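## Task

Separate the sieve set (pan, sieve, cover) on the work bench and place each of the three parts entirely within the tote. Then carry the tote to the steel shelf on the end wall so that it rests on the shelf with no part hanging past the edge. No sieve or cover may have any portion of its skirt (lower rim) sitting inside another part. One or both robots may be used. Finish by releasing everything and moving away. A robot that falls over or is left tilted fails the task, and the result must hold without any robot supporting it.

## Robot and tools

ROBOTS. r1 and r2 are identical Hello Robot Stretch 3 units. Each has a two-wheel differential base (0.33 m long, 0.34 m wide, passive omni wheel at the rear), a lift riding a mast, and a telescoping arm that reaches out of the robot's right side. The base cannot strafe, so the gripper moves forward or back only by driving. Turning in place pivots about the point between the drive wheels, 0.05 m behind the front edge. Stowed (arm in, wrist folded) the wrist pokes at most 0.06 m past the right side and a spin sweeps a 0.28 m radius; a level, unfolded wrist reaches beyond that. Loose objects may occasionally get nudged by something.

FRAMES. Base frame: origin on the floor midway between the drive wheels, x forward, y left, z up. hand_pose is expressed in it, located where closed fingertips meet; with all wrist joints at zero its x points up, y back toward the mast, z toward the rear. The odometry frame is the base frame as it was when the scene began. Each robot reports in its own frames, so relative placement of the two robots can be judged only from images, lidar_m, wrist_depth_mm and head_depth_mm.

execute_actions. Arguments: actions (a list holding one action or nothing) and optional cameras. An action is an object with keys "r1" and/or "r2"; under each go "base", "joints", "contact_limits" as needed. Everything in one action starts at once and may finish at different times. An empty list just reports state and images.
- base: exactly one command. translate_m is a relative drive in metres, -1 to 1, positive forward, measured from where the base last reported itself. rotate_rad is a relative in-place turn in radians, -3.2 to 3.2, positive counter-clockwise seen from above (left).
- joints: absolute targets, per robot, by name: lift_m 0 to 1.1 (arm height on mast); arm_m 0 to 0.52 (extension); wrist_yaw_rad -1.345 to 4.42 (0 along the arm, positive swings toward the front, 3.0 folds over the base); wrist_pitch_rad -1.57 to 0.451 (0 level, negative tips fingertips down); wrist_roll_rad -2.911 to 2.911 (0 fingers side by side, level); gripper_m -0.089 to 0.179 (larger is wider; real fingertip gap is smaller by about 0.007 nearly shut to 0.025 wide open, and zero below 0.007); head_pan_rad -3.953 to 1.73 (0 forward, positive left, -1.57 along the arm); head_tilt_rad -1.53 to 0.419 (negative down). Done tolerances: lifts and arm ±0.004, yaw/roll ±0.02, pitch ±0.05, gripper ±0.004, head ±0.02.
- contact_limits: {"arm_m": effort percent, 1 to 100}; arm motion halts with contact_stop near that effort (about minus that value when retracting). Smaller is gentler but too small halts immediately. It also caps holding force until the next action; values above the maximum are clipped.
Anything omitted may still be driving toward an earlier target without the statuses showing it. An unknown key or out-of-range number rejects the whole call and nothing moves. If a result reports a stop, later execute_actions, wait and finished_scene calls in the same reply are skipped. No action runs beyond 15 s.
cameras: names from r1_/r2_ head_camera, nav_camera, wrist_camera, or "all"; omitted, null or ["all"] gives every camera, [] none. Images come in the order of the pictures line. Sizes: head 896x504 pinhole, nav 672x504 fisheye, wrist 644x364 pinhole.

wait: seconds 0 to 10; commands nothing and returns state and images. zoom_image: camera plus region [x0, y0, x1, y1] in pixels, origin top-left, at most 504x504, only for cameras with full images in the latest result. finished_scene: scene (1 or 2); final, and its result reports success and the next task.

RESULTS. base_status and joint_status: done (for the base, wheels turned the commanded amount even if slipping), off_target (resting away from target, may still push), contact_stop, time_out, torque_fault (old target dropped; holds in place unless slack or off). Arm and lift stop and go slack on firm contact until commanded again; a slack lift may sink under load or keep pressing, and closing fingers on a surface raises it. Base, wrist and head never contact-stop. Wrist servos overloaded for several seconds shut off for 10 s. on_its_own covers uncommanded parts; "held at" is the held target, not the position. motor_effort is percent of maximum, positive toward larger joint values, bracketed peak, with sizeable fixed bias and noise; positive wheel effort pushes forward. lidar_m: 12 distances from the base origin, 30-degree sectors, 1st straight ahead going counter-clockwise (4th left, 7th behind, 10th right), plane 0.17 m high, range 0.15 to 12 m, "-" nothing; misses clear objects and thin legs, own parts may hide sectors 5, 6, 9, 10. wrist_depth_mm (45 to 1000) and head_depth_mm (280 to 4000, image sideways) are 7x7 median grids from top left. base_odometry counts wheel turns; heading positive left, -3.142 to 3.142; turned_by_wheels and turned_by_imu give rotation since last result; base_tilt in degrees (forward/right positive) has up to about 4 degrees fixed bias.

SPEED. Full speed (0.30 m/s, 1.9 rad/s) only when lift_m < 0.30, arm_m < 0.03 and wrist_yaw_rad > 2.54; otherwise 0.10 m/s and 0.63 rad/s.

GRIPPER. Grip by commanding below the object's width; lower squeezes harder but a stall guard eases off, so heavy items may slip; resend a different value to regrip. Release by commanding at least 0.02 above the contact value. Readings and done do not confirm a grasp.

CAUTIONS. Never let robots press together: once bases touch, even millimetres more is a hard press and ends the run; nothing reports robot contact. Equal commands travel up to 2.5 cm per metre differently, which strains a shared load and can tip a robot. Fold or unfold the wrist only with lift_m 0.32 to 0.95, pitch -0.4, roll near 0; folded, lift may go down to 0.25. With yaw below -0.4 keep pitch at -0.5 or lower. Pushing on something rigid with the gripper above about 0.45 m, a repeat push after a contact_stop, or driving while holding something fixed can tip the robot; snags while reversing are worst. If tilted, reverse the last move in small steps, free the gripper, and lower lift to about 0.2. Avoid drops, slams and hard pushes. Faster robot motion is better.

Each tool is called as name(argument=value, ...), one argument or row to a line, values as JSON.

## Session

execute_actions(
  actions=[],
)

Scene clock: 0.00 s.
r1.base_odometry: x=+0.000 y=+0.000 heading=+0.000 (m, m, rad; r1's odometry frame)
r1.turned_by_wheels: +0.000 (rad since the last result)
r1.turned_by_imu: +0.000 (rad since the last result)
r1.base_tilt: forward=-0.1 right=+0.9 (deg)
r1.lidar_m: 4.27 1.37 2.06 1.89 3.20 0.99 0.70 0.66 0.68 0.89 2.15 3.84
r1.head_depth_mm: 2002 3087 - - - 2961 2055 / 1990 2656 - - - 2923 2039 / 2008 2855 - - - 2946 2062 / 1986 3051 - - - 2953 2042 / 1990 3032 - - - 2966 2059 / 1984 3076 - - - 2981 2048 / 1988 3074 3803 3822 3872 2958 2067
r1.base_status: not commanded
r1.joint_positions: lift_m=+0.356 arm_m=+0.003 wrist_yaw_rad=+2.939 wrist_pitch_rad=-0.571 wrist_roll_rad=+0.015 gripper_m=+0.037 head_pan_rad=-0.016 head_tilt_rad=-0.001
r1.joint_status: not commanded
r1.motor_effort: left_wheel=+0 right_wheel=+0 lift_m=+19 arm_m=+1 wrist_yaw_rad=-1 wrist_pitch_rad=+6 wrist_roll_rad=+1 gripper_m=+0 head_pan_rad=+2 head_tilt_rad=+2 (%)
r1.hand_pose: x=+0.0195 y=+0.0510 z=+0.3362 quat_wxyz=(+0.268, +0.700, +0.128, +0.650) (m; r1's base frame)
r1.wrist_depth_mm: - - - - - - - / - - - - - - - / 842 - 880 888 932 918 976 / 694 - 724 716 738 761 762 / 584 592 630 615 622 632 649 / 506 512 - 529 556 540 548 / 457 - - 471 460 479 483
r2.base_odometry: x=+0.000 y=+0.000 heading=+0.000 (m, m, rad; r2's odometry frame)
r2.turned_by_wheels: +0.000 (rad since the last result)
r2.turned_by_imu: +0.000 (rad since the last result)
r2.base_tilt: forward=-1.9 right=-0.1 (deg)
r2.lidar_m: 1.29 1.61 5.28 1.27 0.83 0.75 0.76 0.94 1.90 3.46 4.30 1.93
r2.head_depth_mm: 2005 3126 3749 3829 3846 2865 1988 / 1977 3068 3943 3889 3940 1383 1927 / 1991 3075 - - - 1397 2135 / 1980 3032 - - 3752 1516 2109 / 1949 3023 - - - 1614 2097 / 1961 3041 - - - 1668 2129 / 1937 3008 - - - 2390 2137
r2.base_status: not commanded
r2.joint_positions: lift_m=+0.382 arm_m=+0.002 wrist_yaw_rad=+3.138 wrist_pitch_rad=-0.405 wrist_roll_rad=+0.017 gripper_m=+0.037 head_pan_rad=-0.003 head_tilt_rad=-0.009
r2.joint_status: not commanded
r2.motor_effort: left_wheel=+0 right_wheel=+0 lift_m=+40 arm_m=+0 wrist_yaw_rad=+0 wrist_pitch_rad=+9 wrist_roll_rad=+0 gripper_m=+0 head_pan_rad=+0 head_tilt_rad=+3 (%)
r2.hand_pose: x=-0.0205 y=+0.0790 z=+0.3980 quat_wxyz=(+0.145, +0.698, +0.140, +0.687) (m; r2's base frame)
r2.wrist_depth_mm: 686 851 - - - - - / 713 888 - - - - - / 719 930 - - - - - / 738 909 - 996 986 962 967 / 738 805 779 801 830 780 777 / 683 688 659 665 - 670 648 / 582 580 565 575 556 564 565
pictures: r1_head_camera (sideways: a quarter turn clockwise sets it upright), r1_nav_camera (sideways: a quarter turn counterclockwise sets it upright), r1_wrist_camera, r2_head_camera (sideways: a quarter turn clockwise sets it upright), r2_nav_camera (sideways: a quarter turn counterclockwise sets it upright), r2_wrist_camera
Images, in order (width x height): r1_head_camera 896x504, r1_nav_camera 672x504, r1_wrist_camera 644x364, r2_head_camera 896x504, r2_nav_camera 672x504, r2_wrist_camera 644x364.

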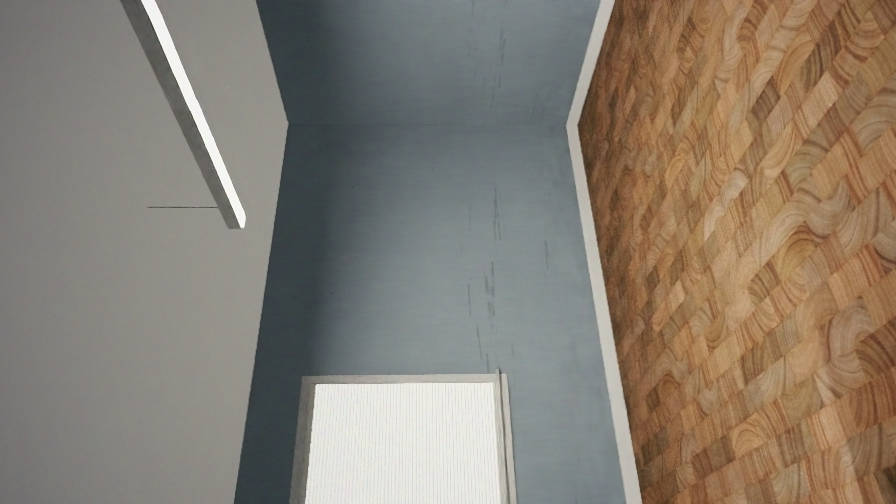

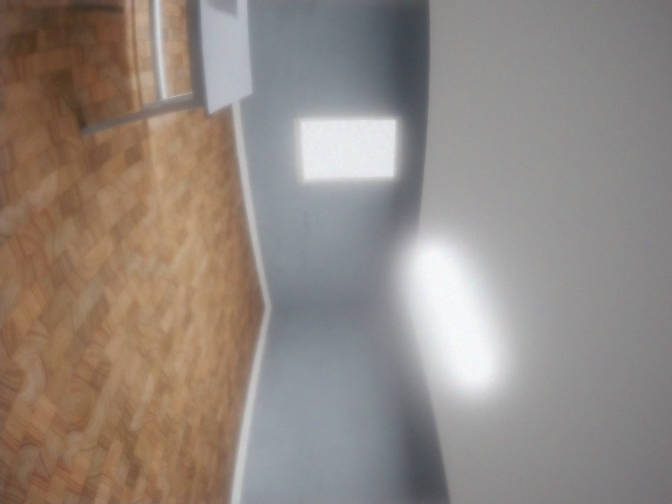

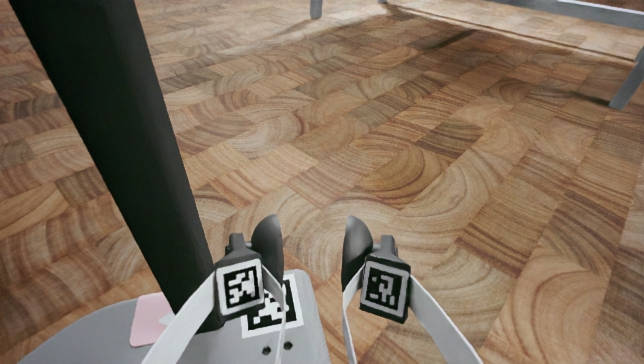

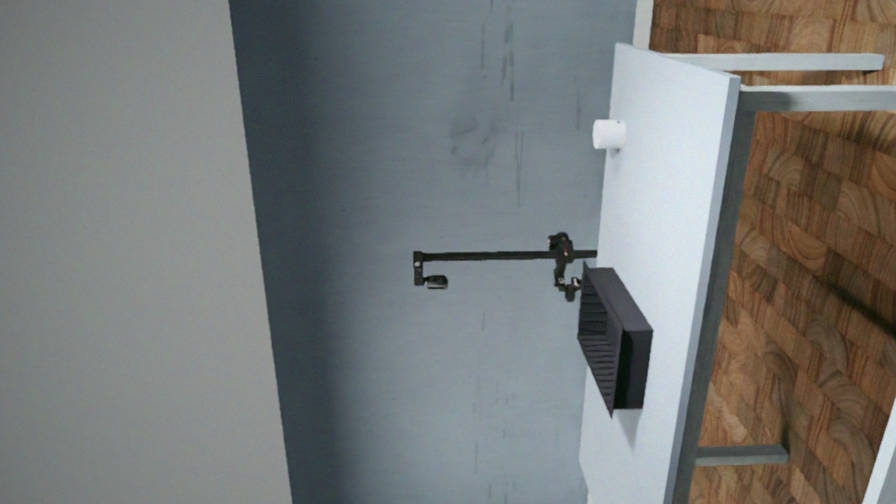

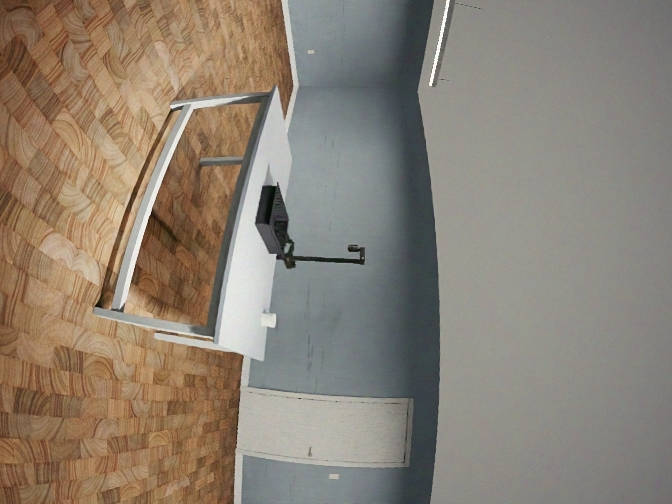

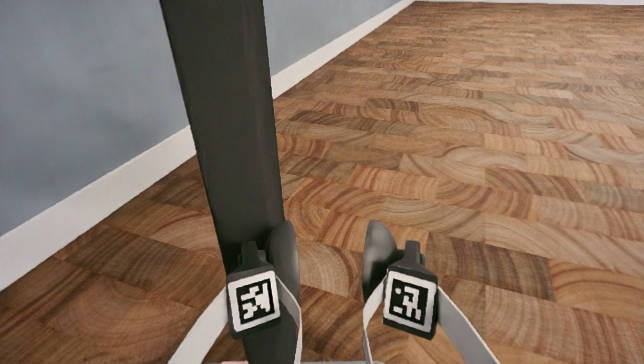

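execute_actions(
  actions=[
    {"r1":{"base":{"rotate_rad":1.415},"joints":{"lift_m":0.27,"wrist_pitch_rad":-0.4,"wrist_yaw_rad":3.0}},"r2":{"base":{"rotate_rad":0.39},"joints":{"lift_m":0.27,"wrist_yaw_rad":3.0}}},
  ],
  cameras=[],
)

execute_actions(
  actions=[
    {"r1":{"base":{"translate_m":1.0}},"r2":{"base":{"translate_m":1.0}}},
  ],
  cameras=[],
)

execute_actions(
  actions=[
    {"r1":{"base":{"translate_m":0.5},"joints":{"lift_m":0.94}},"r2":{"base":{"translate_m":0.23},"joints":{"lift_m":0.94}}},
  ],
  cameras=[],
)

execute_actions(
  actions=[
    {"r1":{"base":{"rotate_rad":0.79},"joints":{"wrist_yaw_rad":0,"head_pan_rad":-1.57,"head_tilt_rad":-0.8}},"r2":{"base":{"rotate_rad":0.84},"joints":{"wrist_yaw_rad":0,"head_pan_rad":-1.57,"head_tilt_rad":-0.8}}},
  ],
  cameras=["r1_head_camera","r1_wrist_camera","r2_head_camera"],
)

Scene clock: 17.87 s.
r1.base_odometry: x=+0.000 y=+0.000 heading=+1.415 (m, m, rad; r1's odometry frame)
r1.turned_by_wheels: +1.415 (rad since the last result)
r1.turned_by_imu: +1.370 (rad since the last result)
r1.base_tilt: forward=-0.2 right=+0.9 (deg)
r1.lidar_m: 1.89 4.93 1.28 0.76 0.66 0.66 0.77 1.37 3.73 4.37 1.37 2.01
r1.head_depth_mm: 2000 3074 - - - 2158 2061 / 2002 3068 - - - 2478 2055 / 2000 3036 - - - 2462 1885 / 1989 3049 - - - 2989 2067 / 1999 3056 - - - 2973 2050 / 1995 3062 - - - 2950 2049 / 1975 2819 - - - 2958 2054
r1.base_status: done
r1.joint_positions: lift_m=+0.270 arm_m=+0.003 wrist_yaw_rad=+2.999 wrist_pitch_rad=-0.422 wrist_roll_rad=+0.015 gripper_m=+0.037 head_pan_rad=-0.016 head_tilt_rad=-0.001
r1.joint_status: all done
r1.motor_effort: left_wheel=-3(9) right_wheel=+1(5) lift_m=+14(16) arm_m=+0(1) wrist_yaw_rad=+2(1) wrist_pitch_rad=+11(11) wrist_roll_rad=+1(1) gripper_m=+0(0) head_pan_rad=+1(1) head_tilt_rad=+3(2) (%)
r1.hand_pose: x=+0.0106 y=+0.0741 z=+0.2820 quat_wxyz=(+0.198, +0.705, +0.097, +0.674) (m; r1's base frame)
r1.wrist_depth_mm: 501 - 790 - - - - / 539 - 828 - - - - / 560 - 864 - - - - / 588 - 744 753 770 798 804 / 577 576 611 599 615 620 639 / 477 485 - 519 526 514 522 / - - - - 432 444 448
r2.base_odometry: x=+0.000 y=+0.000 heading=+0.390 (m, m, rad; r2's odometry frame)
r2.turned_by_wheels: +0.390 (rad since the last result)
r2.turned_by_imu: +0.386 (rad since the last result)
r2.base_tilt: forward=-1.9 right=-0.1 (deg)
r2.lidar_m: 1.46 5.32 1.59 0.89 0.76 0.75 0.86 1.44 3.43 3.91 3.99 1.29
r2.head_depth_mm: 1972 3141 - - 3573 1481 2094 / 1975 3127 - - - 1629 2080 / 1981 3048 - - 2444 2536 2090 / 1972 3092 - - - 2903 2022 / 1957 2981 - - - 2742 2026 / 1938 2982 - - - 3158 2106 / 1958 3035 - - - 3167 2139
r2.base_status: done
r2.joint_positions: lift_m=+0.271 arm_m=+0.002 wrist_yaw_rad=+3.003 wrist_pitch_rad=-0.405 wrist_roll_rad=+0.017 gripper_m=+0.037 head_pan_rad=-0.003 head_tilt_rad=-0.009
r2.joint_status: all done
r2.motor_effort: left_wheel=-3(6) right_wheel=+2(7) lift_m=+16(37) arm_m=+0(0) wrist_yaw_rad=-1(2) wrist_pitch_rad=+9(9) wrist_roll_rad=+0(0) gripper_m=+0(0) head_pan_rad=+0(0) head_tilt_rad=+2(3) (%)
r2.hand_pose: x=+0.0100 y=+0.0768 z=+0.2863 quat_wxyz=(+0.191, +0.706, +0.093, +0.675) (m; r2's base frame)
r2.wrist_depth_mm: 602 - 975 - - - - / 643 - - - - - - / 687 - - - - - 970 / 680 775 779 750 760 756 742 / 634 634 655 634 629 604 598 / 529 523 - 533 - 508 501 / 470 - - - 429 446 444
pictures: none
No camera images: the call's "cameras" was empty. Leave "cameras" out to get every camera's image.

Scene clock: 22.97 s.
r1.base_odometry: x=+0.155 y=+0.988 heading=+1.415 (m, m, rad; r1's odometry frame)
r1.turned_by_wheels: +0.000 (rad since the last result)
r1.turned_by_imu: +0.004 (rad since the last result)
r1.base_tilt: forward=-0.1 right=+0.9 (deg)
r1.lidar_m: 0.90 4.23 2.59 1.54 1.35 1.34 1.58 2.82 4.46 1.05 1.33 1.33
r1.head_depth_mm: 1977 3080 3594 3587 3678 2977 805 / 1988 3032 - - - 2960 872 / 1978 3026 - - - 2948 913 / 1987 3111 - - - 2949 2045 / 1973 2843 - - - 2973 2066 / 1976 2811 - - - 2932 2048 / 1973 2801 - - - 2965 2066
r1.base_status: done
r1.joint_positions: lift_m=+0.270 arm_m=+0.003 wrist_yaw_rad=+2.999 wrist_pitch_rad=-0.422 wrist_roll_rad=+0.015 gripper_m=+0.037 head_pan_rad=-0.016 head_tilt_rad=-0.001
r1.joint_status: not commanded
r1.motor_effort: left_wheel=-3(8) right_wheel=+2(8) lift_m=+13(14) arm_m=+1(1) wrist_yaw_rad=-1(1) wrist_pitch_rad=+11(11) wrist_roll_rad=+1(1) gripper_m=+0(1) head_pan_rad=+0(0) head_tilt_rad=+3(3) (%)
r1.hand_pose: x=+0.0105 y=+0.0741 z=+0.2821 quat_wxyz=(+0.198, +0.705, +0.097, +0.674) (m; r1's base frame)
r1.wrist_depth_mm: - - - - - - - / - - - - - - - / 962 - 997 - - - - / 718 - 756 759 773 779 795 / 569 579 621 607 607 626 644 / 479 490 - 515 528 513 515 / - - - - 432 437 442
r2.base_odometry: x=+0.925 y=+0.380 heading=+0.390 (m, m, rad; r2's odometry frame)
r2.turned_by_wheels: +0.000 (rad since the last result)
r2.turned_by_imu: -0.002 (rad since the last result)
r2.base_tilt: forward=-1.9 right=-0.2 (deg)
r2.lidar_m: 0.64 1.08 3.12 1.74 1.48 1.47 1.68 2.81 4.11 0.67 0.56 0.56
r2.head_depth_mm: 1992 3079 3456 3401 3459 1288 803 / 1982 3050 3719 3695 3846 1294 884 / 1980 3064 - - - 1308 885 / 1974 3018 - - - 1303 891 / 1958 3062 - - - 3183 893 / 1941 3010 - - - 3200 991 / 1966 2798 - - - 3176 1961
r2.base_status: done
r2.joint_positions: lift_m=+0.271 arm_m=+0.002 wrist_yaw_rad=+3.003 wrist_pitch_rad=-0.405 wrist_roll_rad=+0.017 gripper_m=+0.037 head_pan_rad=-0.003 head_tilt_rad=-0.009
r2.joint_status: not commanded
r2.motor_effort: left_wheel=-1(7) right_wheel=+2(8) lift_m=+16(17) arm_m=+0(1) wrist_yaw_rad=-1(1) wrist_pitch_rad=+9(9) wrist_roll_rad=+0(0) gripper_m=+1(1) head_pan_rad=+0(0) head_tilt_rad=+3(3) (%)
r2.hand_pose: x=+0.0101 y=+0.0767 z=+0.2863 quat_wxyz=(+0.191, +0.706, +0.092, +0.675) (m; r2's base frame)
r2.wrist_depth_mm: - - - - - - - / - - - - - - - / - - - - 995 978 975 / 776 763 764 781 761 744 731 / 655 631 630 633 635 593 601 / 528 534 - 537 - 522 509 / 466 - - - 433 439 440
pictures: none
No camera images: the call's "cameras" was empty. Leave "cameras" out to get every camera's image.

Scene clock: 29.90 s.
r1.base_odometry: x=+0.233 y=+1.482 heading=+1.415 (m, m, rad; r1's odometry frame)
r1.turned_by_wheels: +0.000 (rad since the last result)
r1.turned_by_imu: +0.002 (rad since the last result)
r1.base_tilt: forward=-0.1 right=+0.9 (deg)
r1.lidar_m: 0.41 3.89 3.23 1.90 1.69 1.69 1.99 3.56 1.20 1.12 0.99 0.43
r1.head_depth_mm: 1994 3048 3219 3249 3285 2945 2047 / 2004 3067 3559 3581 3618 2990 2037 / 1989 3077 - - - 2988 2046 / 1988 3039 - - - 2930 2050 / 1994 3048 - - - 2899 2058 / 1990 3043 - - - 2957 2063 / 1899 3061 3964 - - 2987 2058
r1.base_status: done
r1.joint_positions: lift_m=+0.940 arm_m=+0.003 wrist_yaw_rad=+2.999 wrist_pitch_rad=-0.422 wrist_roll_rad=+0.015 gripper_m=+0.037 head_pan_rad=-0.016 head_tilt_rad=-0.001
r1.joint_status: all done
r1.motor_effort: left_wheel=-3(9) right_wheel=+1(7) lift_m=+25(26) arm_m=+1(1) wrist_yaw_rad=+0(0) wrist_pitch_rad=+11(11) wrist_roll_rad=+1(1) gripper_m=+0(1) head_pan_rad=+0(0) head_tilt_rad=+2(3) (%)
r1.hand_pose: x=+0.0105 y=+0.0742 z=+0.9515 quat_wxyz=(+0.198, +0.705, +0.097, +0.674) (m; r1's base frame)
r1.wrist_depth_mm: - - - - - - - / - - - - - - - / - - - - - - - / - - - - - - - / - - - - - - - / - - - - - - - / - - - - - - -
r2.base_odometry: x=+1.138 y=+0.467 heading=+0.390 (m, m, rad; r2's odometry frame)
r2.turned_by_wheels: +0.000 (rad since the last result)
r2.turned_by_imu: +0.001 (rad since the last result)
r2.base_tilt: forward=-1.9 right=-0.1 (deg)
r2.lidar_m: 0.45 0.76 3.47 1.93 1.64 1.64 1.86 3.13 4.26 0.47 0.40 0.40
r2.head_depth_mm: 1981 3087 3228 3307 3284 3082 880 / 1956 3139 3426 3566 3573 3088 886 / 1992 3000 3898 3909 3999 1299 883 / 1958 3039 - - - 3099 893 / 1993 3058 - - - 3156 899 / 1963 3010 - - - 3174 895 / 1945 2840 - - - 3167 2147
r2.base_status: done
r2.joint_positions: lift_m=+0.939 arm_m=+0.002 wrist_yaw_rad=+3.002 wrist_pitch_rad=-0.406 wrist_roll_rad=+0.017 gripper_m=+0.037 head_pan_rad=-0.003 head_tilt_rad=-0.009
r2.joint_status: all done
r2.motor_effort: left_wheel=-2(6) right_wheel=+2(7) lift_m=+61(64) arm_m=+0(1) wrist_yaw_rad=-1(2) wrist_pitch_rad=+10(9) wrist_roll_rad=+0(0) gripper_m=+1(0) head_pan_rad=+0(0) head_tilt_rad=+3(3) (%)
r2.hand_pose: x=+0.0101 y=+0.0767 z=+0.9547 quat_wxyz=(+0.191, +0.706, +0.093, +0.675) (m; r2's base frame)
r2.wrist_depth_mm: - - - - - - - / - - - - - - - / - - - - - - - / - - - - - - - / - - - - - - - / - - - - - - - / - - - - - - -
pictures: none
No camera images: the call's "cameras" was empty. Leave "cameras" out to get every camera's image.

Scene clock: 32.40 s.
r1.base_odometry: x=+0.233 y=+1.482 heading=+2.205 (m, m, rad; r1's odometry frame)
r1.turned_by_wheels: +0.790 (rad since the last result)
r1.turned_by_imu: +0.771 (rad since the last result)
r1.base_tilt: forward=-0.2 right=+0.9 (deg)
r1.lidar_m: 3.89 2.34 1.74 1.69 1.76 2.45 1.23 1.20 1.02 0.99 0.41 4.02
r1.head_depth_mm: 2583 2635 851 - - - 1076 / 2655 1518 856 717 - - 1115 / 2665 2680 858 - - - 1106 / 2670 2717 865 607 595 1263 1112 / 2686 2695 864 707 597 1267 1125 / 2681 2684 867 709 613 904 1112 / 2723 2700 2125 753 615 1251 1126
r1.base_status: done
r1.joint_positions: lift_m=+0.940 arm_m=+0.003 wrist_yaw_rad=+0.002 wrist_pitch_rad=-0.422 wrist_roll_rad=+0.015 gripper_m=+0.037 head_pan_rad=-1.563 head_tilt_rad=-0.790
r1.joint_status: all done
r1.motor_effort: left_wheel=-3(8) right_wheel=+2(3) lift_m=+24(24) arm_m=+1(1) wrist_yaw_rad=-2(1) wrist_pitch_rad=+10(11) wrist_roll_rad=+1(1) gripper_m=-1(1) head_pan_rad=-2(35) head_tilt_rad=-5(50) (%)
r1.hand_pose: x=-0.0211 y=-0.3714 z=+0.9515 quat_wxyz=(+0.686, +0.148, -0.696, -0.149) (m; r1's base frame)
r1.wrist_depth_mm: - - - - - - - / - - - - - - - / - - 770 806 812 682 692 / - 640 569 581 600 540 591 / - 452 479 465 476 466 395 / 383 374 - 388 406 399 377 / 317 320 289 330 332 337 342
r2.base_odometry: x=+1.138 y=+0.467 heading=+1.230 (m, m, rad; r2's odometry frame)
r2.turned_by_wheels: +0.840 (rad since the last result)
r2.turned_by_imu: +0.825 (rad since the last result)
r2.base_tilt: forward=-1.9 right=-0.2 (deg)
r2.lidar_m: 4.46 2.31 1.70 1.64 1.70 2.33 4.26 0.56 0.41 0.40 0.41 0.57
r2.head_depth_mm: 2662 2859 873 - - - 1094 / 2692 1503 880 735 - - 1114 / 2760 2850 854 - - - 1109 / 2762 2892 879 691 634 1284 1142 / 2752 2898 889 704 637 1301 1131 / 2726 2944 832 702 638 1294 1132 / 2800 2979 899 725 638 1299 1136
r2.base_status: done
r2.joint_positions: lift_m=+0.939 arm_m=+0.002 wrist_yaw_rad=+0.003 wrist_pitch_rad=-0.406 wrist_roll_rad=+0.017 gripper_m=+0.037 head_pan_rad=-1.563 head_tilt_rad=-0.790
r2.joint_status: all done
r2.motor_effort: left_wheel=-2(6) right_wheel=+3(7) lift_m=+61(61) arm_m=+0(1) wrist_yaw_rad=-3(0) wrist_pitch_rad=+9(10) wrist_roll_rad=+0(0) gripper_m=+1(1) head_pan_rad=-2(30) head_tilt_rad=-4(37) (%)
r2.hand_pose: x=-0.0207 y=-0.3730 z=+0.9547 quat_wxyz=(+0.687, +0.143, -0.698, -0.143) (m; r2's base frame)
r2.wrist_depth_mm: - - - - - - - / - - - - - - - / 792 779 740 745 778 740 755 / 597 462 586 576 585 578 584 / 487 415 405 426 496 461 460 / 402 402 401 400 - 401 391 / 348 349 336 348 333 339 336
pictures: r1_head_camera (sideways: a quarter turn clockwise sets it upright), r1_wrist_camera, r2_head_camera (sideways: a quarter turn clockwise sets it upright)
Images, in order (width x height): r1_head_camera 896x504, r1_wrist_camera 644x364, r2_head_camera 896x504.

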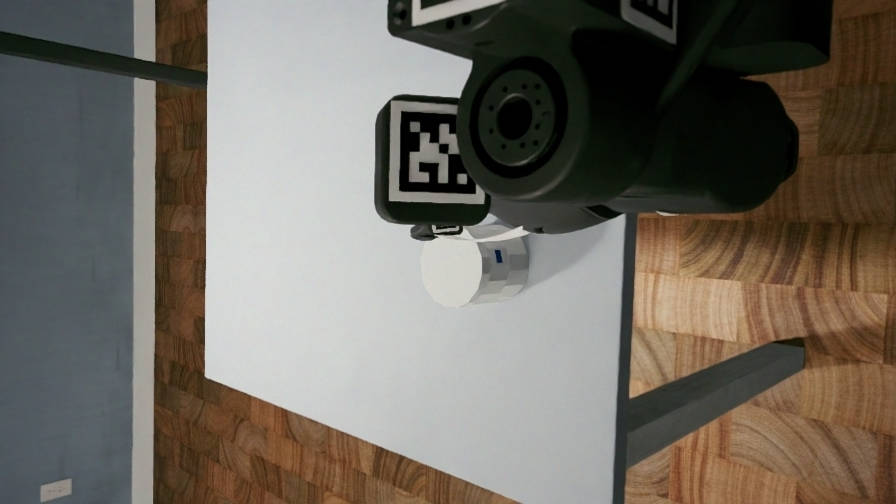

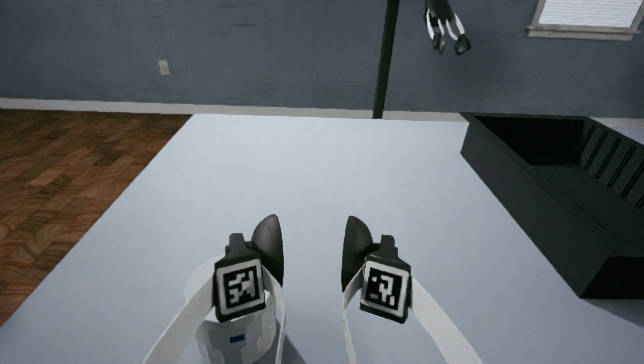

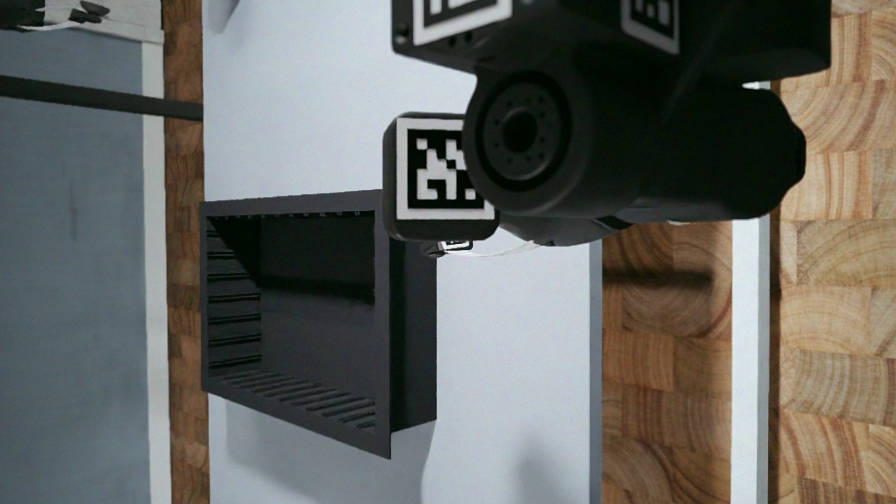

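execute_actions(
  actions=[
    {"r1":{"base":{"rotate_rad":-0.022},"joints":{"lift_m":1.06,"wrist_pitch_rad":-1.53,"arm_m":0.32,"gripper_m":0.13}},"r2":{"base":{"translate_m":0.11},"joints":{"lift_m":1.05,"wrist_pitch_rad":-1.53,"arm_m":0.42,"gripper_m":0.09,"wrist_roll_rad":-1.57}}},
  ],
  cameras=[],
)

execute_actions(
  actions=[
    {"r1":{"base":{"translate_m":0.075}}},
  ],
  cameras=["r1_head_camera","r1_wrist_camera","r2_head_camera","r2_wrist_camera"],
)

Scene clock: 46.50 s.
r1.base_odometry: x=+0.233 y=+1.482 heading=+2.183 (m, m, rad; r1's odometry frame)
r1.turned_by_wheels: -0.022 (rad since the last result)
r1.turned_by_imu: -0.022 (rad since the last result)
r1.base_tilt: forward=-0.1 right=+1.0 (deg)
r1.lidar_m: 3.88 2.39 1.74 1.69 1.75 2.39 4.80 1.20 1.03 0.99 0.41 4.01
r1.head_depth_mm: 2605 1479 848 698 590 1258 1108 / 2713 1847 881 698 593 1258 1111 / - - 856 702 594 1269 1115 / 2677 2687 887 622 597 1265 1124 / 2658 2691 865 688 598 1273 1120 / 2682 2704 867 710 598 915 1105 / 2708 2730 2130 711 600 1248 1122
r1.base_status: done
r1.joint_positions: lift_m=+1.060 arm_m=+0.320 wrist_yaw_rad=+0.000 wrist_pitch_rad=-1.523 wrist_roll_rad=+0.015 gripper_m=+0.130 head_pan_rad=-1.563 head_tilt_rad=-0.790
r1.joint_status: all done
r1.motor_effort: left_wheel=+1(2) right_wheel=-1(0) lift_m=+24(23) arm_m=+4(1) wrist_yaw_rad=+1(1) wrist_pitch_rad=-3(11) wrist_roll_rad=+1(1) gripper_m=+1(83) head_pan_rad=-2(2) head_tilt_rad=-5(7) (%)
r1.hand_pose: x=-0.0216 y=-0.4528 z=+0.9413 quat_wxyz=(+0.508, +0.484, -0.515, -0.492) (m; r1's base frame)
r1.wrist_depth_mm: 319 317 324 328 330 335 340 / 323 323 328 333 341 343 341 / 325 329 333 338 344 345 350 / 332 336 269 342 347 352 356 / 338 338 271 350 353 358 367 / 343 - 346 353 357 364 369 / - - - 358 - - -
r2.base_odometry: x=+1.175 y=+0.571 heading=+1.230 (m, m, rad; r2's odometry frame)
r2.turned_by_wheels: +0.000 (rad since the last result)
r2.turned_by_imu: +0.001 (rad since the last result)
r2.base_tilt: forward=-1.9 right=-0.1 (deg)
r2.lidar_m: 4.35 2.32 1.70 1.64 1.70 2.33 4.37 0.56 0.41 0.40 0.41 0.57
r2.head_depth_mm: 2722 1490 879 712 628 1275 1117 / 2834 2834 811 697 629 1280 1128 / - 970 879 699 632 1279 1124 / 2707 975 880 700 635 1287 1128 / 2772 1979 830 702 634 1286 1128 / 2758 2878 896 722 637 1297 1132 / 2754 2922 898 727 639 1291 1130
r2.base_status: done
r2.joint_positions: lift_m=+1.049 arm_m=+0.420 wrist_yaw_rad=+0.001 wrist_pitch_rad=-1.522 wrist_roll_rad=-1.567 gripper_m=+0.090 head_pan_rad=-1.563 head_tilt_rad=-0.790
r2.joint_status: all done
r2.motor_effort: left_wheel=-2(3) right_wheel=+2(6) lift_m=+61(64) arm_m=+2(5) wrist_yaw_rad=+0(2) wrist_pitch_rad=-4(9) wrist_roll_rad=-1(5) gripper_m=+1(86) head_pan_rad=-2(3) head_tilt_rad=-4(4) (%)
r2.hand_pose: x=-0.0214 y=-0.5531 z=+0.9308 quat_wxyz=(+0.724, +0.690, -0.001, -0.001) (m; r2's base frame)
r2.wrist_depth_mm: - 306 308 235 225 227 228 / - 312 316 314 318 317 319 / - 322 323 325 327 325 327 / - 331 328 333 336 331 340 / - 339 343 344 339 339 345 / - - 347 345 347 354 354 / - - 359 307 288 278 288
pictures: none
No camera images: the call's "cameras" was empty. Leave "cameras" out to get every camera's image.

Scene clock: 48.67 s.
r1.base_odometry: x=+0.190 y=+1.543 heading=+2.183 (m, m, rad; r1's odometry frame)
r1.turned_by_wheels: +0.000 (rad since the last result)
r1.turned_by_imu: +0.000 (rad since the last result)
r1.base_tilt: forward=-0.2 right=+1.0 (deg)
r1.lidar_m: 3.81 2.39 1.72 1.69 1.75 2.39 4.88 1.28 1.02 0.99 0.37 3.95
r1.head_depth_mm: 2690 1489 850 696 591 1258 1111 / 2728 1857 883 702 591 1262 1116 / - - 855 621 594 1272 1120 / 2689 2696 885 686 595 1266 1113 / 2696 2725 861 705 597 1200 1104 / 2711 2707 2060 709 599 1229 1122 / 2696 2711 2124 1744 1433 1282 1130
r1.base_status: done
r1.joint_positions: lift_m=+1.060 arm_m=+0.320 wrist_yaw_rad=+0.000 wrist_pitch_rad=-1.523 wrist_roll_rad=+0.015 gripper_m=+0.130 head_pan_rad=-1.563 head_tilt_rad=-0.790
r1.joint_status: not commanded
r1.motor_effort: left_wheel=+0(4) right_wheel=+0(3) lift_m=+24(24) arm_m=+4(4) wrist_yaw_rad=+0(2) wrist_pitch_rad=-3(3) wrist_roll_rad=+1(1) gripper_m=+0(0) head_pan_rad=-4(3) head_tilt_rad=-5(5) (%)
r1.hand_pose: x=-0.0216 y=-0.4528 z=+0.9413 quat_wxyz=(+0.508, +0.484, -0.515, -0.492) (m; r1's base frame)
r1.wrist_depth_mm: - 323 324 328 330 337 339 / - 326 327 331 337 341 346 / - 331 334 338 344 346 351 / - 334 338 273 346 349 359 / - 337 346 274 349 358 363 / - - 348 351 356 366 370 / - - - 359 - - -
r2.base_odometry: x=+1.175 y=+0.571 heading=+1.230 (m, m, rad; r2's odometry frame)
r2.turned_by_wheels: +0.000 (rad since the last result)
r2.turned_by_imu: +0.000 (rad since the last result)
r2.base_tilt: forward=-1.9 right=-0.1 (deg)
r2.lidar_m: 4.34 2.32 1.70 1.64 1.71 2.34 4.36 0.57 0.41 0.40 0.41 0.56
r2.head_depth_mm: 2679 1510 875 712 627 1280 1116 / 2806 2835 810 699 630 1275 1123 / - 978 875 697 633 1289 1132 / 2731 977 884 700 634 1292 1129 / 2699 1997 831 701 637 1299 1141 / 2756 2887 892 724 635 1291 1132 / 2732 2877 896 726 636 1294 1139
r2.base_status: not commanded
r2.joint_positions: lift_m=+1.049 arm_m=+0.420 wrist_yaw_rad=+0.001 wrist_pitch_rad=-1.522 wrist_roll_rad=-1.567 gripper_m=+0.090 head_pan_rad=-1.563 head_tilt_rad=-0.790
r2.joint_status: not commanded
r2.motor_effort: left_wheel=-2(3) right_wheel=+3(3) lift_m=+61(61) arm_m=+2(2) wrist_yaw_rad=-1(0) wrist_pitch_rad=-4(4) wrist_roll_rad=-1(1) gripper_m=+0(1) head_pan_rad=-3(2) head_tilt_rad=-4(4) (%)
r2.hand_pose: x=-0.0214 y=-0.5531 z=+0.9308 quat_wxyz=(+0.724, +0.690, -0.001, -0.001) (m; r2's base frame)
r2.wrist_depth_mm: - 307 312 239 226 227 230 / - 313 315 315 315 317 317 / - 325 324 323 324 325 328 / - 331 332 329 335 336 335 / - 342 342 340 339 343 344 / - - 347 347 347 354 357 / - - 357 302 290 276 287
pictures: r1_head_camera (sideways: a quarter turn clockwise sets it upright), r1_wrist_camera, r2_head_camera (sideways: a quarter turn clockwise sets it upright), r2_wrist_camera
Images, in order (width x height): r1_head_camera 896x504, r1_wrist_camera 644x364, r2_head_camera 896x504, r2_wrist_camera 644x364.

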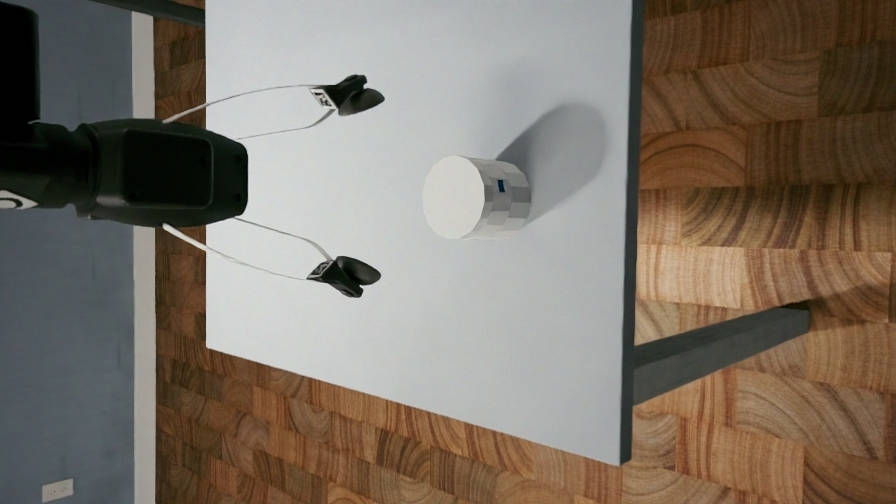

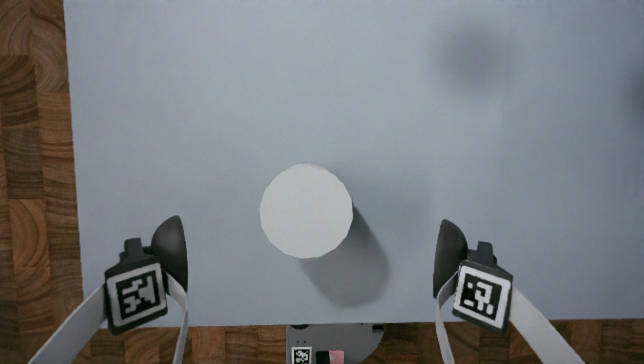

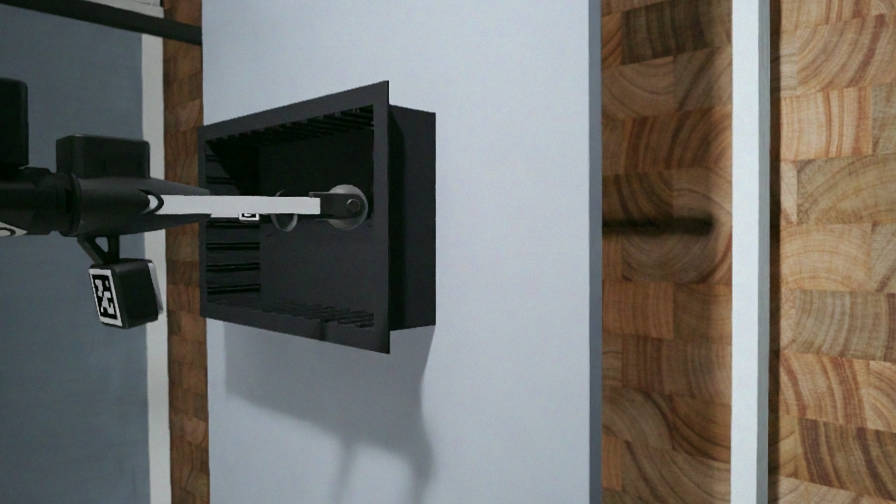

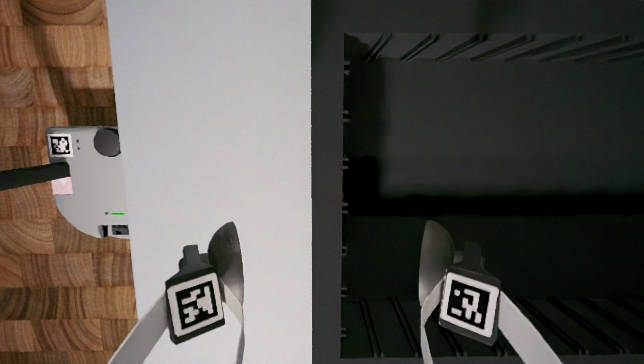

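execute_actions(
  actions=[
    {"r1":{"joints":{"lift_m":1.0}},"r2":{"joints":{"lift_m":0.925}}},
  ],
  cameras=["r1_wrist_camera","r1_head_camera","r2_wrist_camera"],
)

Scene clock: 65.80 s.
r1.base_odometry: x=+0.190 y=+1.543 heading=+2.183 (m, m, rad; r1's odometry frame)
r1.turned_by_wheels: +0.000 (rad since the last result)
r1.turned_by_imu: +0.000 (rad since the last result)
r1.base_tilt: forward=-0.1 right=+1.0 (deg)
r1.lidar_m: 3.80 2.39 1.73 1.68 1.75 2.39 4.87 1.27 1.02 0.99 0.37 3.97
r1.head_depth_mm: 2636 1234 851 699 592 1259 1108 / - 1051 851 682 592 1253 1111 / - - 806 621 595 1260 1119 / 2655 2687 859 686 597 1274 1118 / 2701 2700 863 705 597 1205 1104 / 2718 2725 2055 707 598 1223 1121 / 2718 2742 2141 1738 1443 1275 1124
r1.base_status: not commanded
r1.joint_positions: lift_m=+1.000 arm_m=+0.320 wrist_yaw_rad=+0.000 wrist_pitch_rad=-1.523 wrist_roll_rad=+0.015 gripper_m=+0.130 head_pan_rad=-1.563 head_tilt_rad=-0.790
r1.joint_status: all done
r1.motor_effort: left_wheel=+0(0) right_wheel=+0(0) lift_m=+14(24) arm_m=+4(4) wrist_yaw_rad=+0(0) wrist_pitch_rad=-3(3) wrist_roll_rad=+1(1) gripper_m=+0(1) head_pan_rad=-1(3) head_tilt_rad=-8(5) (%)
r1.hand_pose: x=-0.0216 y=-0.4528 z=+0.8819 quat_wxyz=(+0.508, +0.484, -0.515, -0.492) (m; r1's base frame)
r1.wrist_depth_mm: 261 265 267 270 274 277 283 / 264 269 272 275 279 283 286 / 270 272 276 280 282 287 289 / 275 277 280 211 287 290 293 / 279 280 282 213 288 295 300 / 280 - 289 291 294 301 303 / - 288 294 296 303 308 307
r2.base_odometry: x=+1.175 y=+0.571 heading=+1.230 (m, m, rad; r2's odometry frame)
r2.turned_by_wheels: +0.000 (rad since the last result)
r2.turned_by_imu: +0.001 (rad since the last result)
r2.base_tilt: forward=-1.9 right=-0.1 (deg)
r2.lidar_m: 4.34 2.32 1.70 1.64 1.70 2.34 4.37 0.57 0.41 0.40 0.41 0.57
r2.head_depth_mm: 2648 - 846 705 629 1277 1124 / 2638 1055 809 695 629 1279 1122 / 2654 - 852 696 631 1287 1131 / 2804 2946 856 699 633 1296 1130 / 2756 2872 824 706 636 1301 1133 / 2752 2879 893 722 636 1292 1144 / 2710 2921 897 727 640 1290 1143
r2.base_status: not commanded
r2.joint_positions: lift_m=+0.926 arm_m=+0.420 wrist_yaw_rad=+0.001 wrist_pitch_rad=-1.522 wrist_roll_rad=-1.567 gripper_m=+0.090 head_pan_rad=-1.563 head_tilt_rad=-0.790
r2.joint_status: all done
r2.motor_effort: left_wheel=-2(2) right_wheel=+3(2) lift_m=+17(57) arm_m=+2(2) wrist_yaw_rad=-1(1) wrist_pitch_rad=-4(4) wrist_roll_rad=-1(1) gripper_m=+1(0) head_pan_rad=-3(2) head_tilt_rad=-4(4) (%)
r2.hand_pose: x=-0.0214 y=-0.5531 z=+0.8074 quat_wxyz=(+0.724, +0.690, -0.001, -0.001) (m; r2's base frame)
r2.wrist_depth_mm: 189 189 191 108 191 192 192 / 193 194 196 110 194 196 198 / 197 199 199 113 200 200 202 / 202 204 204 116 205 205 206 / 208 209 209 120 209 210 212 / 213 214 214 122 216 216 217 / 219 220 220 125 221 224 225
pictures: r1_head_camera (sideways: a quarter turn clockwise sets it upright), r1_wrist_camera, r2_wrist_camera
Images, in order (width x height): r1_head_camera 896x504, r1_wrist_camera 644x364, r2_wrist_camera 644x364.

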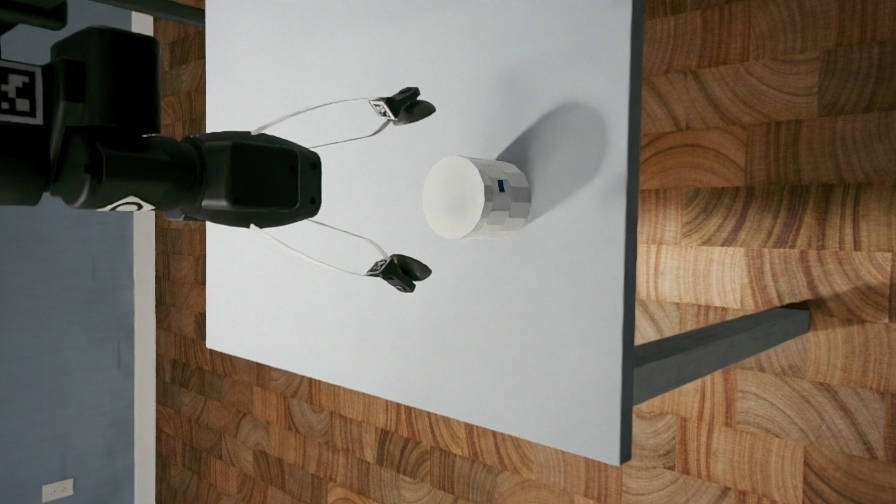

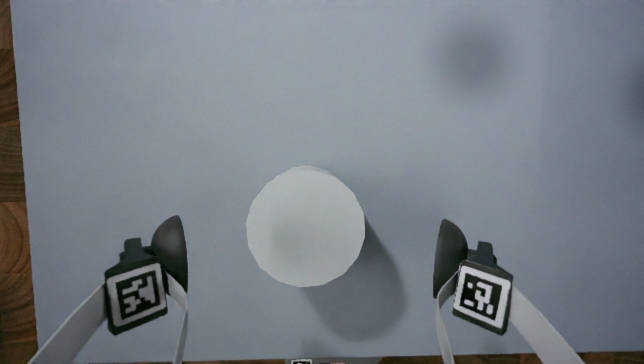

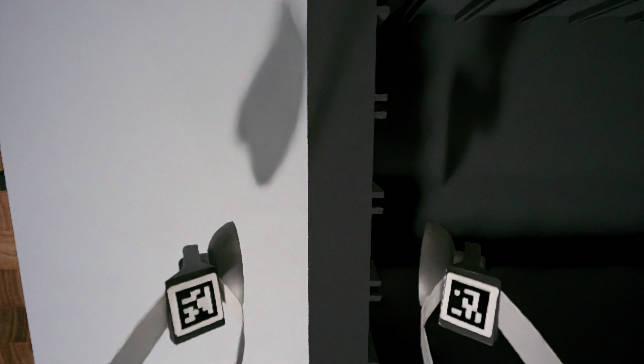

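execute_actions(
  actions=[
    {"r1":{"joints":{"lift_m":0.975,"arm_m":0.328,"gripper_m":0.105}},"r2":{"joints":{"gripper_m":-0.03}}},
  ],
  cameras=["r1_wrist_camera","r1_head_camera"],
)

zoom_image(
  camera="r1_head_camera",
  region=[330,80,580,300],
)

Scene clock: 76.10 s.
r1.base_odometry: x=+0.190 y=+1.543 heading=+2.183 (m, m, rad; r1's odometry frame)
r1.turned_by_wheels: +0.000 (rad since the last result)
r1.turned_by_imu: +0.000 (rad since the last result)
r1.base_tilt: forward=-0.1 right=+1.0 (deg)
r1.lidar_m: 3.80 2.39 1.72 1.69 1.75 2.40 4.89 1.28 1.02 0.99 0.37 3.95
r1.head_depth_mm: - 1049 851 697 590 1261 1108 / - 1019 851 683 592 1260 1107 / - - 804 622 594 1259 1115 / 2692 2669 862 685 595 1266 1116 / 2711 2699 864 707 597 1202 1105 / 2686 2698 2065 711 600 1230 1119 / 2708 2767 2137 1732 1447 1280 1125
r1.base_status: not commanded
r1.joint_positions: lift_m=+0.975 arm_m=+0.328 wrist_yaw_rad=+0.000 wrist_pitch_rad=-1.524 wrist_roll_rad=+0.015 gripper_m=+0.105 head_pan_rad=-1.563 head_tilt_rad=-0.790
r1.joint_status: all done
r1.motor_effort: left_wheel=+0(0) right_wheel=-1(0) lift_m=+13(15) arm_m=+4(5) wrist_yaw_rad=+0(0) wrist_pitch_rad=-3(3) wrist_roll_rad=+1(1) gripper_m=+0(79) head_pan_rad=-4(3) head_tilt_rad=-6(6) (%)
r1.hand_pose: x=-0.0216 y=-0.4607 z=+0.8569 quat_wxyz=(+0.508, +0.484, -0.515, -0.492) (m; r1's base frame)
r1.wrist_depth_mm: 239 242 242 247 251 254 255 / 242 245 245 250 253 254 259 / 244 248 252 255 258 261 265 / 249 250 254 255 263 263 270 / 252 256 254 188 264 268 272 / 258 259 262 191 269 276 277 / 259 264 267 272 274 278 280
r2.base_odometry: x=+1.175 y=+0.571 heading=+1.229 (m, m, rad; r2's odometry frame)
r2.turned_by_wheels: +0.000 (rad since the last result)
r2.turned_by_imu: +0.001 (rad since the last result)
r2.base_tilt: forward=-1.9 right=-0.1 (deg)
r2.lidar_m: 4.36 2.32 1.70 1.64 1.70 2.33 4.37 0.57 0.41 0.40 0.41 0.57
r2.head_depth_mm: 2660 - 847 703 627 1269 1120 / 2676 1047 808 697 629 1277 1122 / 2637 - 852 698 634 1276 1128 / 2765 2932 852 701 632 1292 1133 / 2768 2913 831 703 635 1292 1135 / 2755 2893 895 724 636 1300 1140 / 2775 2938 896 727 637 1301 1136
r2.base_status: not commanded
r2.joint_positions: lift_m=+0.926 arm_m=+0.420 wrist_yaw_rad=+0.000 wrist_pitch_rad=-1.521 wrist_roll_rad=-1.565 gripper_m=-0.029 head_pan_rad=-1.563 head_tilt_rad=-0.790
r2.joint_status: all done
r2.motor_effort: left_wheel=-3(2) right_wheel=+3(3) lift_m=+18(18) arm_m=+2(2) wrist_yaw_rad=+0(1) wrist_pitch_rad=-5(8) wrist_roll_rad=-1(1) gripper_m=-23(97) head_pan_rad=-2(2) head_tilt_rad=-4(4) (%)
r2.hand_pose: x=-0.0214 y=-0.5534 z=+0.8073 quat_wxyz=(+0.724, +0.690, -0.002, -0.002) (m; r2's base frame)
r2.wrist_depth_mm: 189 189 189 107 189 192 192 / 192 193 196 110 195 194 198 / 197 198 199 113 198 200 202 / 204 203 205 115 204 205 207 / 207 209 209 117 210 210 212 / 215 215 215 120 214 217 218 / 222 218 221 125 221 221 224
pictures: r1_head_camera (sideways: a quarter turn clockwise sets it upright), r1_wrist_camera
Images, in order (width x height): r1_head_camera 896x504, r1_wrist_camera 644x364.

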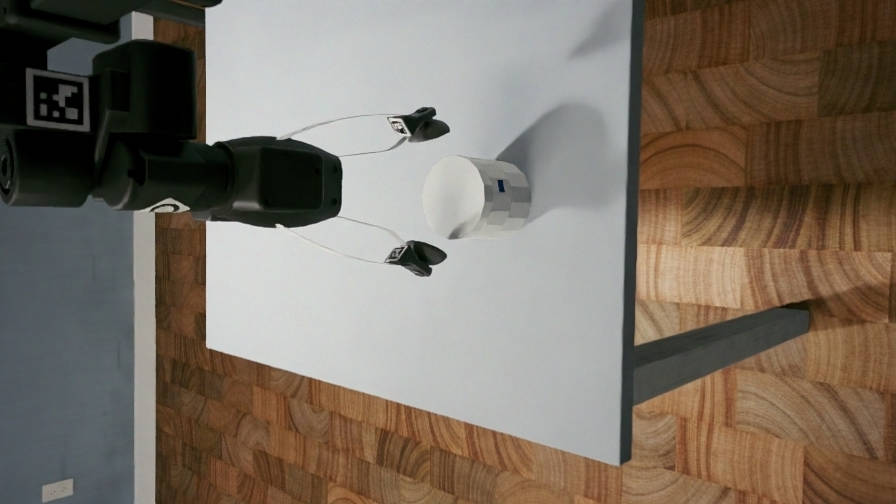

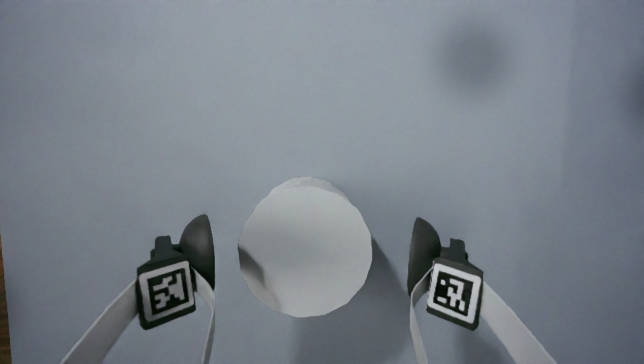

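Region (330, 80, 580, 300) of r1_head_camera's 896x504 image, scaled by 2.016, with more detail than that image has; it fills the top 444 rows of this view, and the rest is white.

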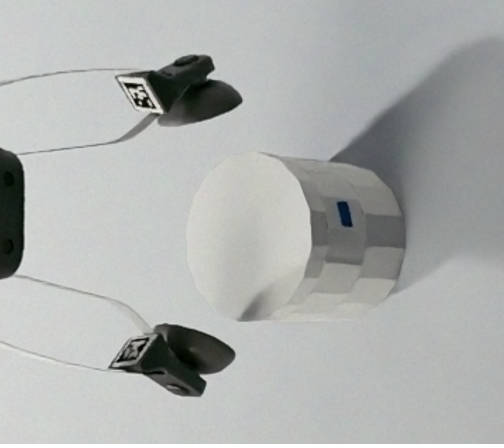

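execute_actions(
  actions=[
    {"r1":{"base":{"translate_m":0.004},"joints":{"lift_m":0.91,"gripper_m":0.12}},"r2":{"base":{"translate_m":-0.2}}},
  ],
  cameras=["r1_wrist_camera","r1_head_camera","r2_head_camera"],
)

Scene clock: 87.50 s.
r1.base_odometry: x=+0.188 y=+1.546 heading=+2.183 (m, m, rad; r1's odometry frame)
r1.turned_by_wheels: +0.000 (rad since the last result)
r1.turned_by_imu: +0.000 (rad since the last result)
r1.base_tilt: forward=-0.1 right=+1.0 (deg)
r1.lidar_m: 3.81 2.40 1.72 1.69 1.75 2.39 4.89 1.28 1.03 0.99 0.37 3.95
r1.head_depth_mm: 2607 - 835 700 592 1255 1113 / 2563 - 830 701 592 1259 1116 / 2670 - - 611 594 1265 1117 / 2685 2689 861 705 597 1262 1116 / 2674 2718 859 708 598 1202 1103 / 2703 2714 2119 728 600 1253 1121 / 2685 2747 2120 1731 1436 1275 1126
r1.base_status: done
r1.joint_positions: lift_m=+0.910 arm_m=+0.328 wrist_yaw_rad=+0.000 wrist_pitch_rad=-1.524 wrist_roll_rad=+0.015 gripper_m=+0.120 head_pan_rad=-1.563 head_tilt_rad=-0.790
r1.joint_status: all done
r1.motor_effort: left_wheel=+0(5) right_wheel=+0(2) lift_m=+13(17) arm_m=+4(4) wrist_yaw_rad=+0(0) wrist_pitch_rad=-3(3) wrist_roll_rad=+1(1) gripper_m=+0(60) head_pan_rad=-3(4) head_tilt_rad=-6(5) (%)
r1.hand_pose: x=-0.0216 y=-0.4607 z=+0.7919 quat_wxyz=(+0.508, +0.484, -0.515, -0.492) (m; r1's base frame)
r1.wrist_depth_mm: 178 180 182 184 186 189 191 / 180 182 184 186 189 192 194 / 184 185 187 189 192 194 198 / 185 189 190 192 195 198 202 / 189 191 191 122 198 202 204 / 192 - 122 123 126 204 207 / 194 197 125 125 204 209 211
r2.base_odometry: x=+1.108 y=+0.383 heading=+1.229 (m, m, rad; r2's odometry frame)
r2.turned_by_wheels: +0.000 (rad since the last result)
r2.turned_by_imu: +0.003 (rad since the last result)
r2.base_tilt: forward=-1.9 right=-0.1 (deg)
r2.lidar_m: 4.56 2.32 1.70 1.64 1.71 2.34 4.17 0.56 0.41 0.40 0.41 0.57
r2.head_depth_mm: 2657 - 848 702 627 1274 1121 / 2602 1055 809 711 628 1275 1128 / 2623 - 827 696 630 1289 1126 / 2738 2909 851 695 633 1287 1133 / 2750 2864 815 690 636 1281 1134 / 2770 2943 895 723 639 1290 1138 / 2791 2927 899 727 637 1297 1136
r2.base_status: done
r2.joint_positions: lift_m=+0.926 arm_m=+0.420 wrist_yaw_rad=+0.001 wrist_pitch_rad=-1.513 wrist_roll_rad=-1.576 gripper_m=-0.029 head_pan_rad=-1.563 head_tilt_rad=-0.790
r2.joint_status: not commanded
r2.motor_effort: left_wheel=-1(7) right_wheel=+2(2) lift_m=+18(18) arm_m=+2(2) wrist_yaw_rad=-1(1) wrist_pitch_rad=-9(10) wrist_roll_rad=+2(2) gripper_m=-22(24) head_pan_rad=-3(2) head_tilt_rad=-4(5) (%)
r2.hand_pose: x=-0.0214 y=-0.5555 z=+0.8073 quat_wxyz=(+0.727, +0.687, +0.002, +0.002) (m; r2's base frame)
r2.wrist_depth_mm: 188 190 190 108 190 192 192 / 192 192 193 110 195 198 198 / 195 198 200 112 200 201 203 / 201 201 206 116 206 205 209 / 205 208 208 118 210 212 214 / 210 212 214 121 216 217 219 / 218 218 221 126 223 223 225
pictures: r1_head_camera (sideways: a quarter turn clockwise sets it upright), r1_wrist_camera, r2_head_camera (sideways: a quarter turn clockwise sets it upright)
Images, in order (width x height): r1_head_camera 896x504, r1_wrist_camera 644x364, r2_head_camera 896x504.

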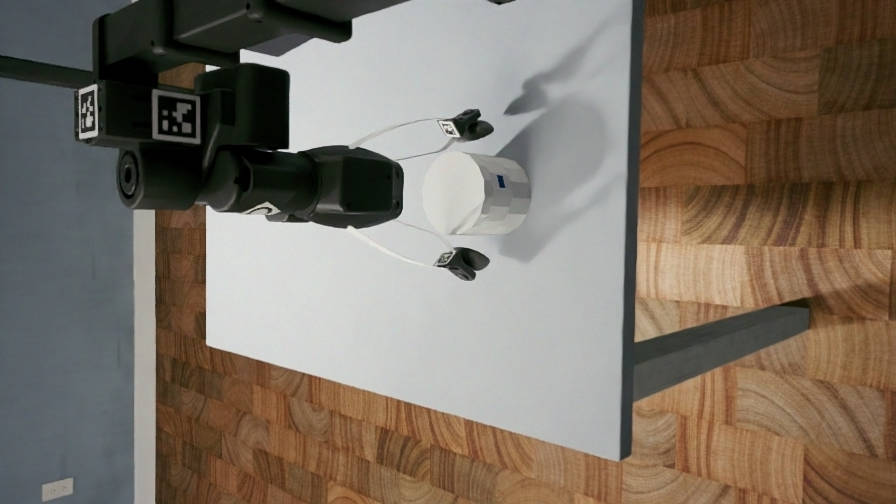

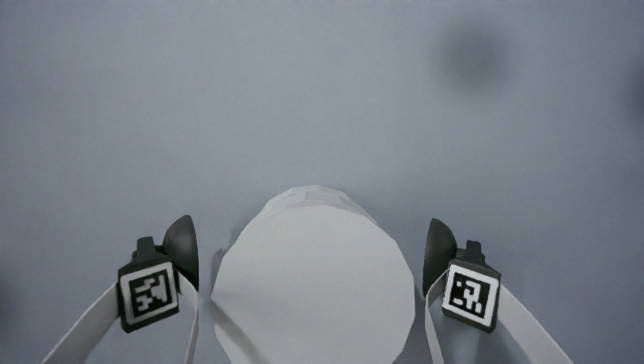

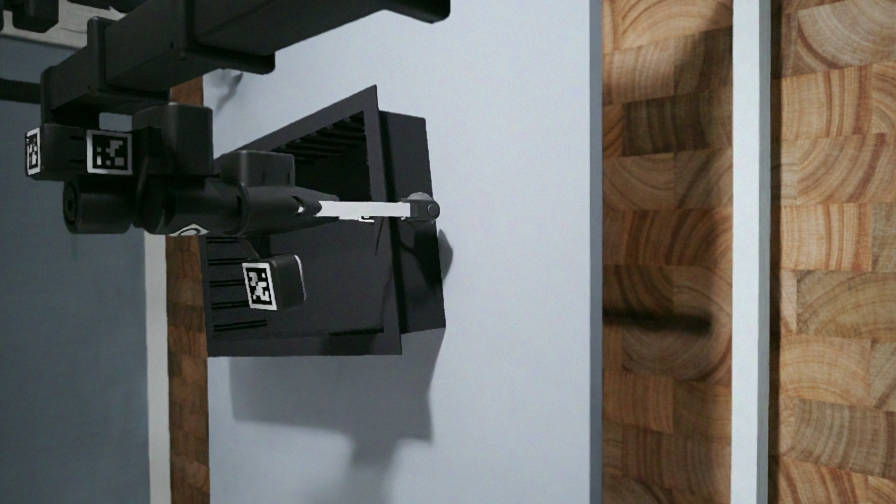

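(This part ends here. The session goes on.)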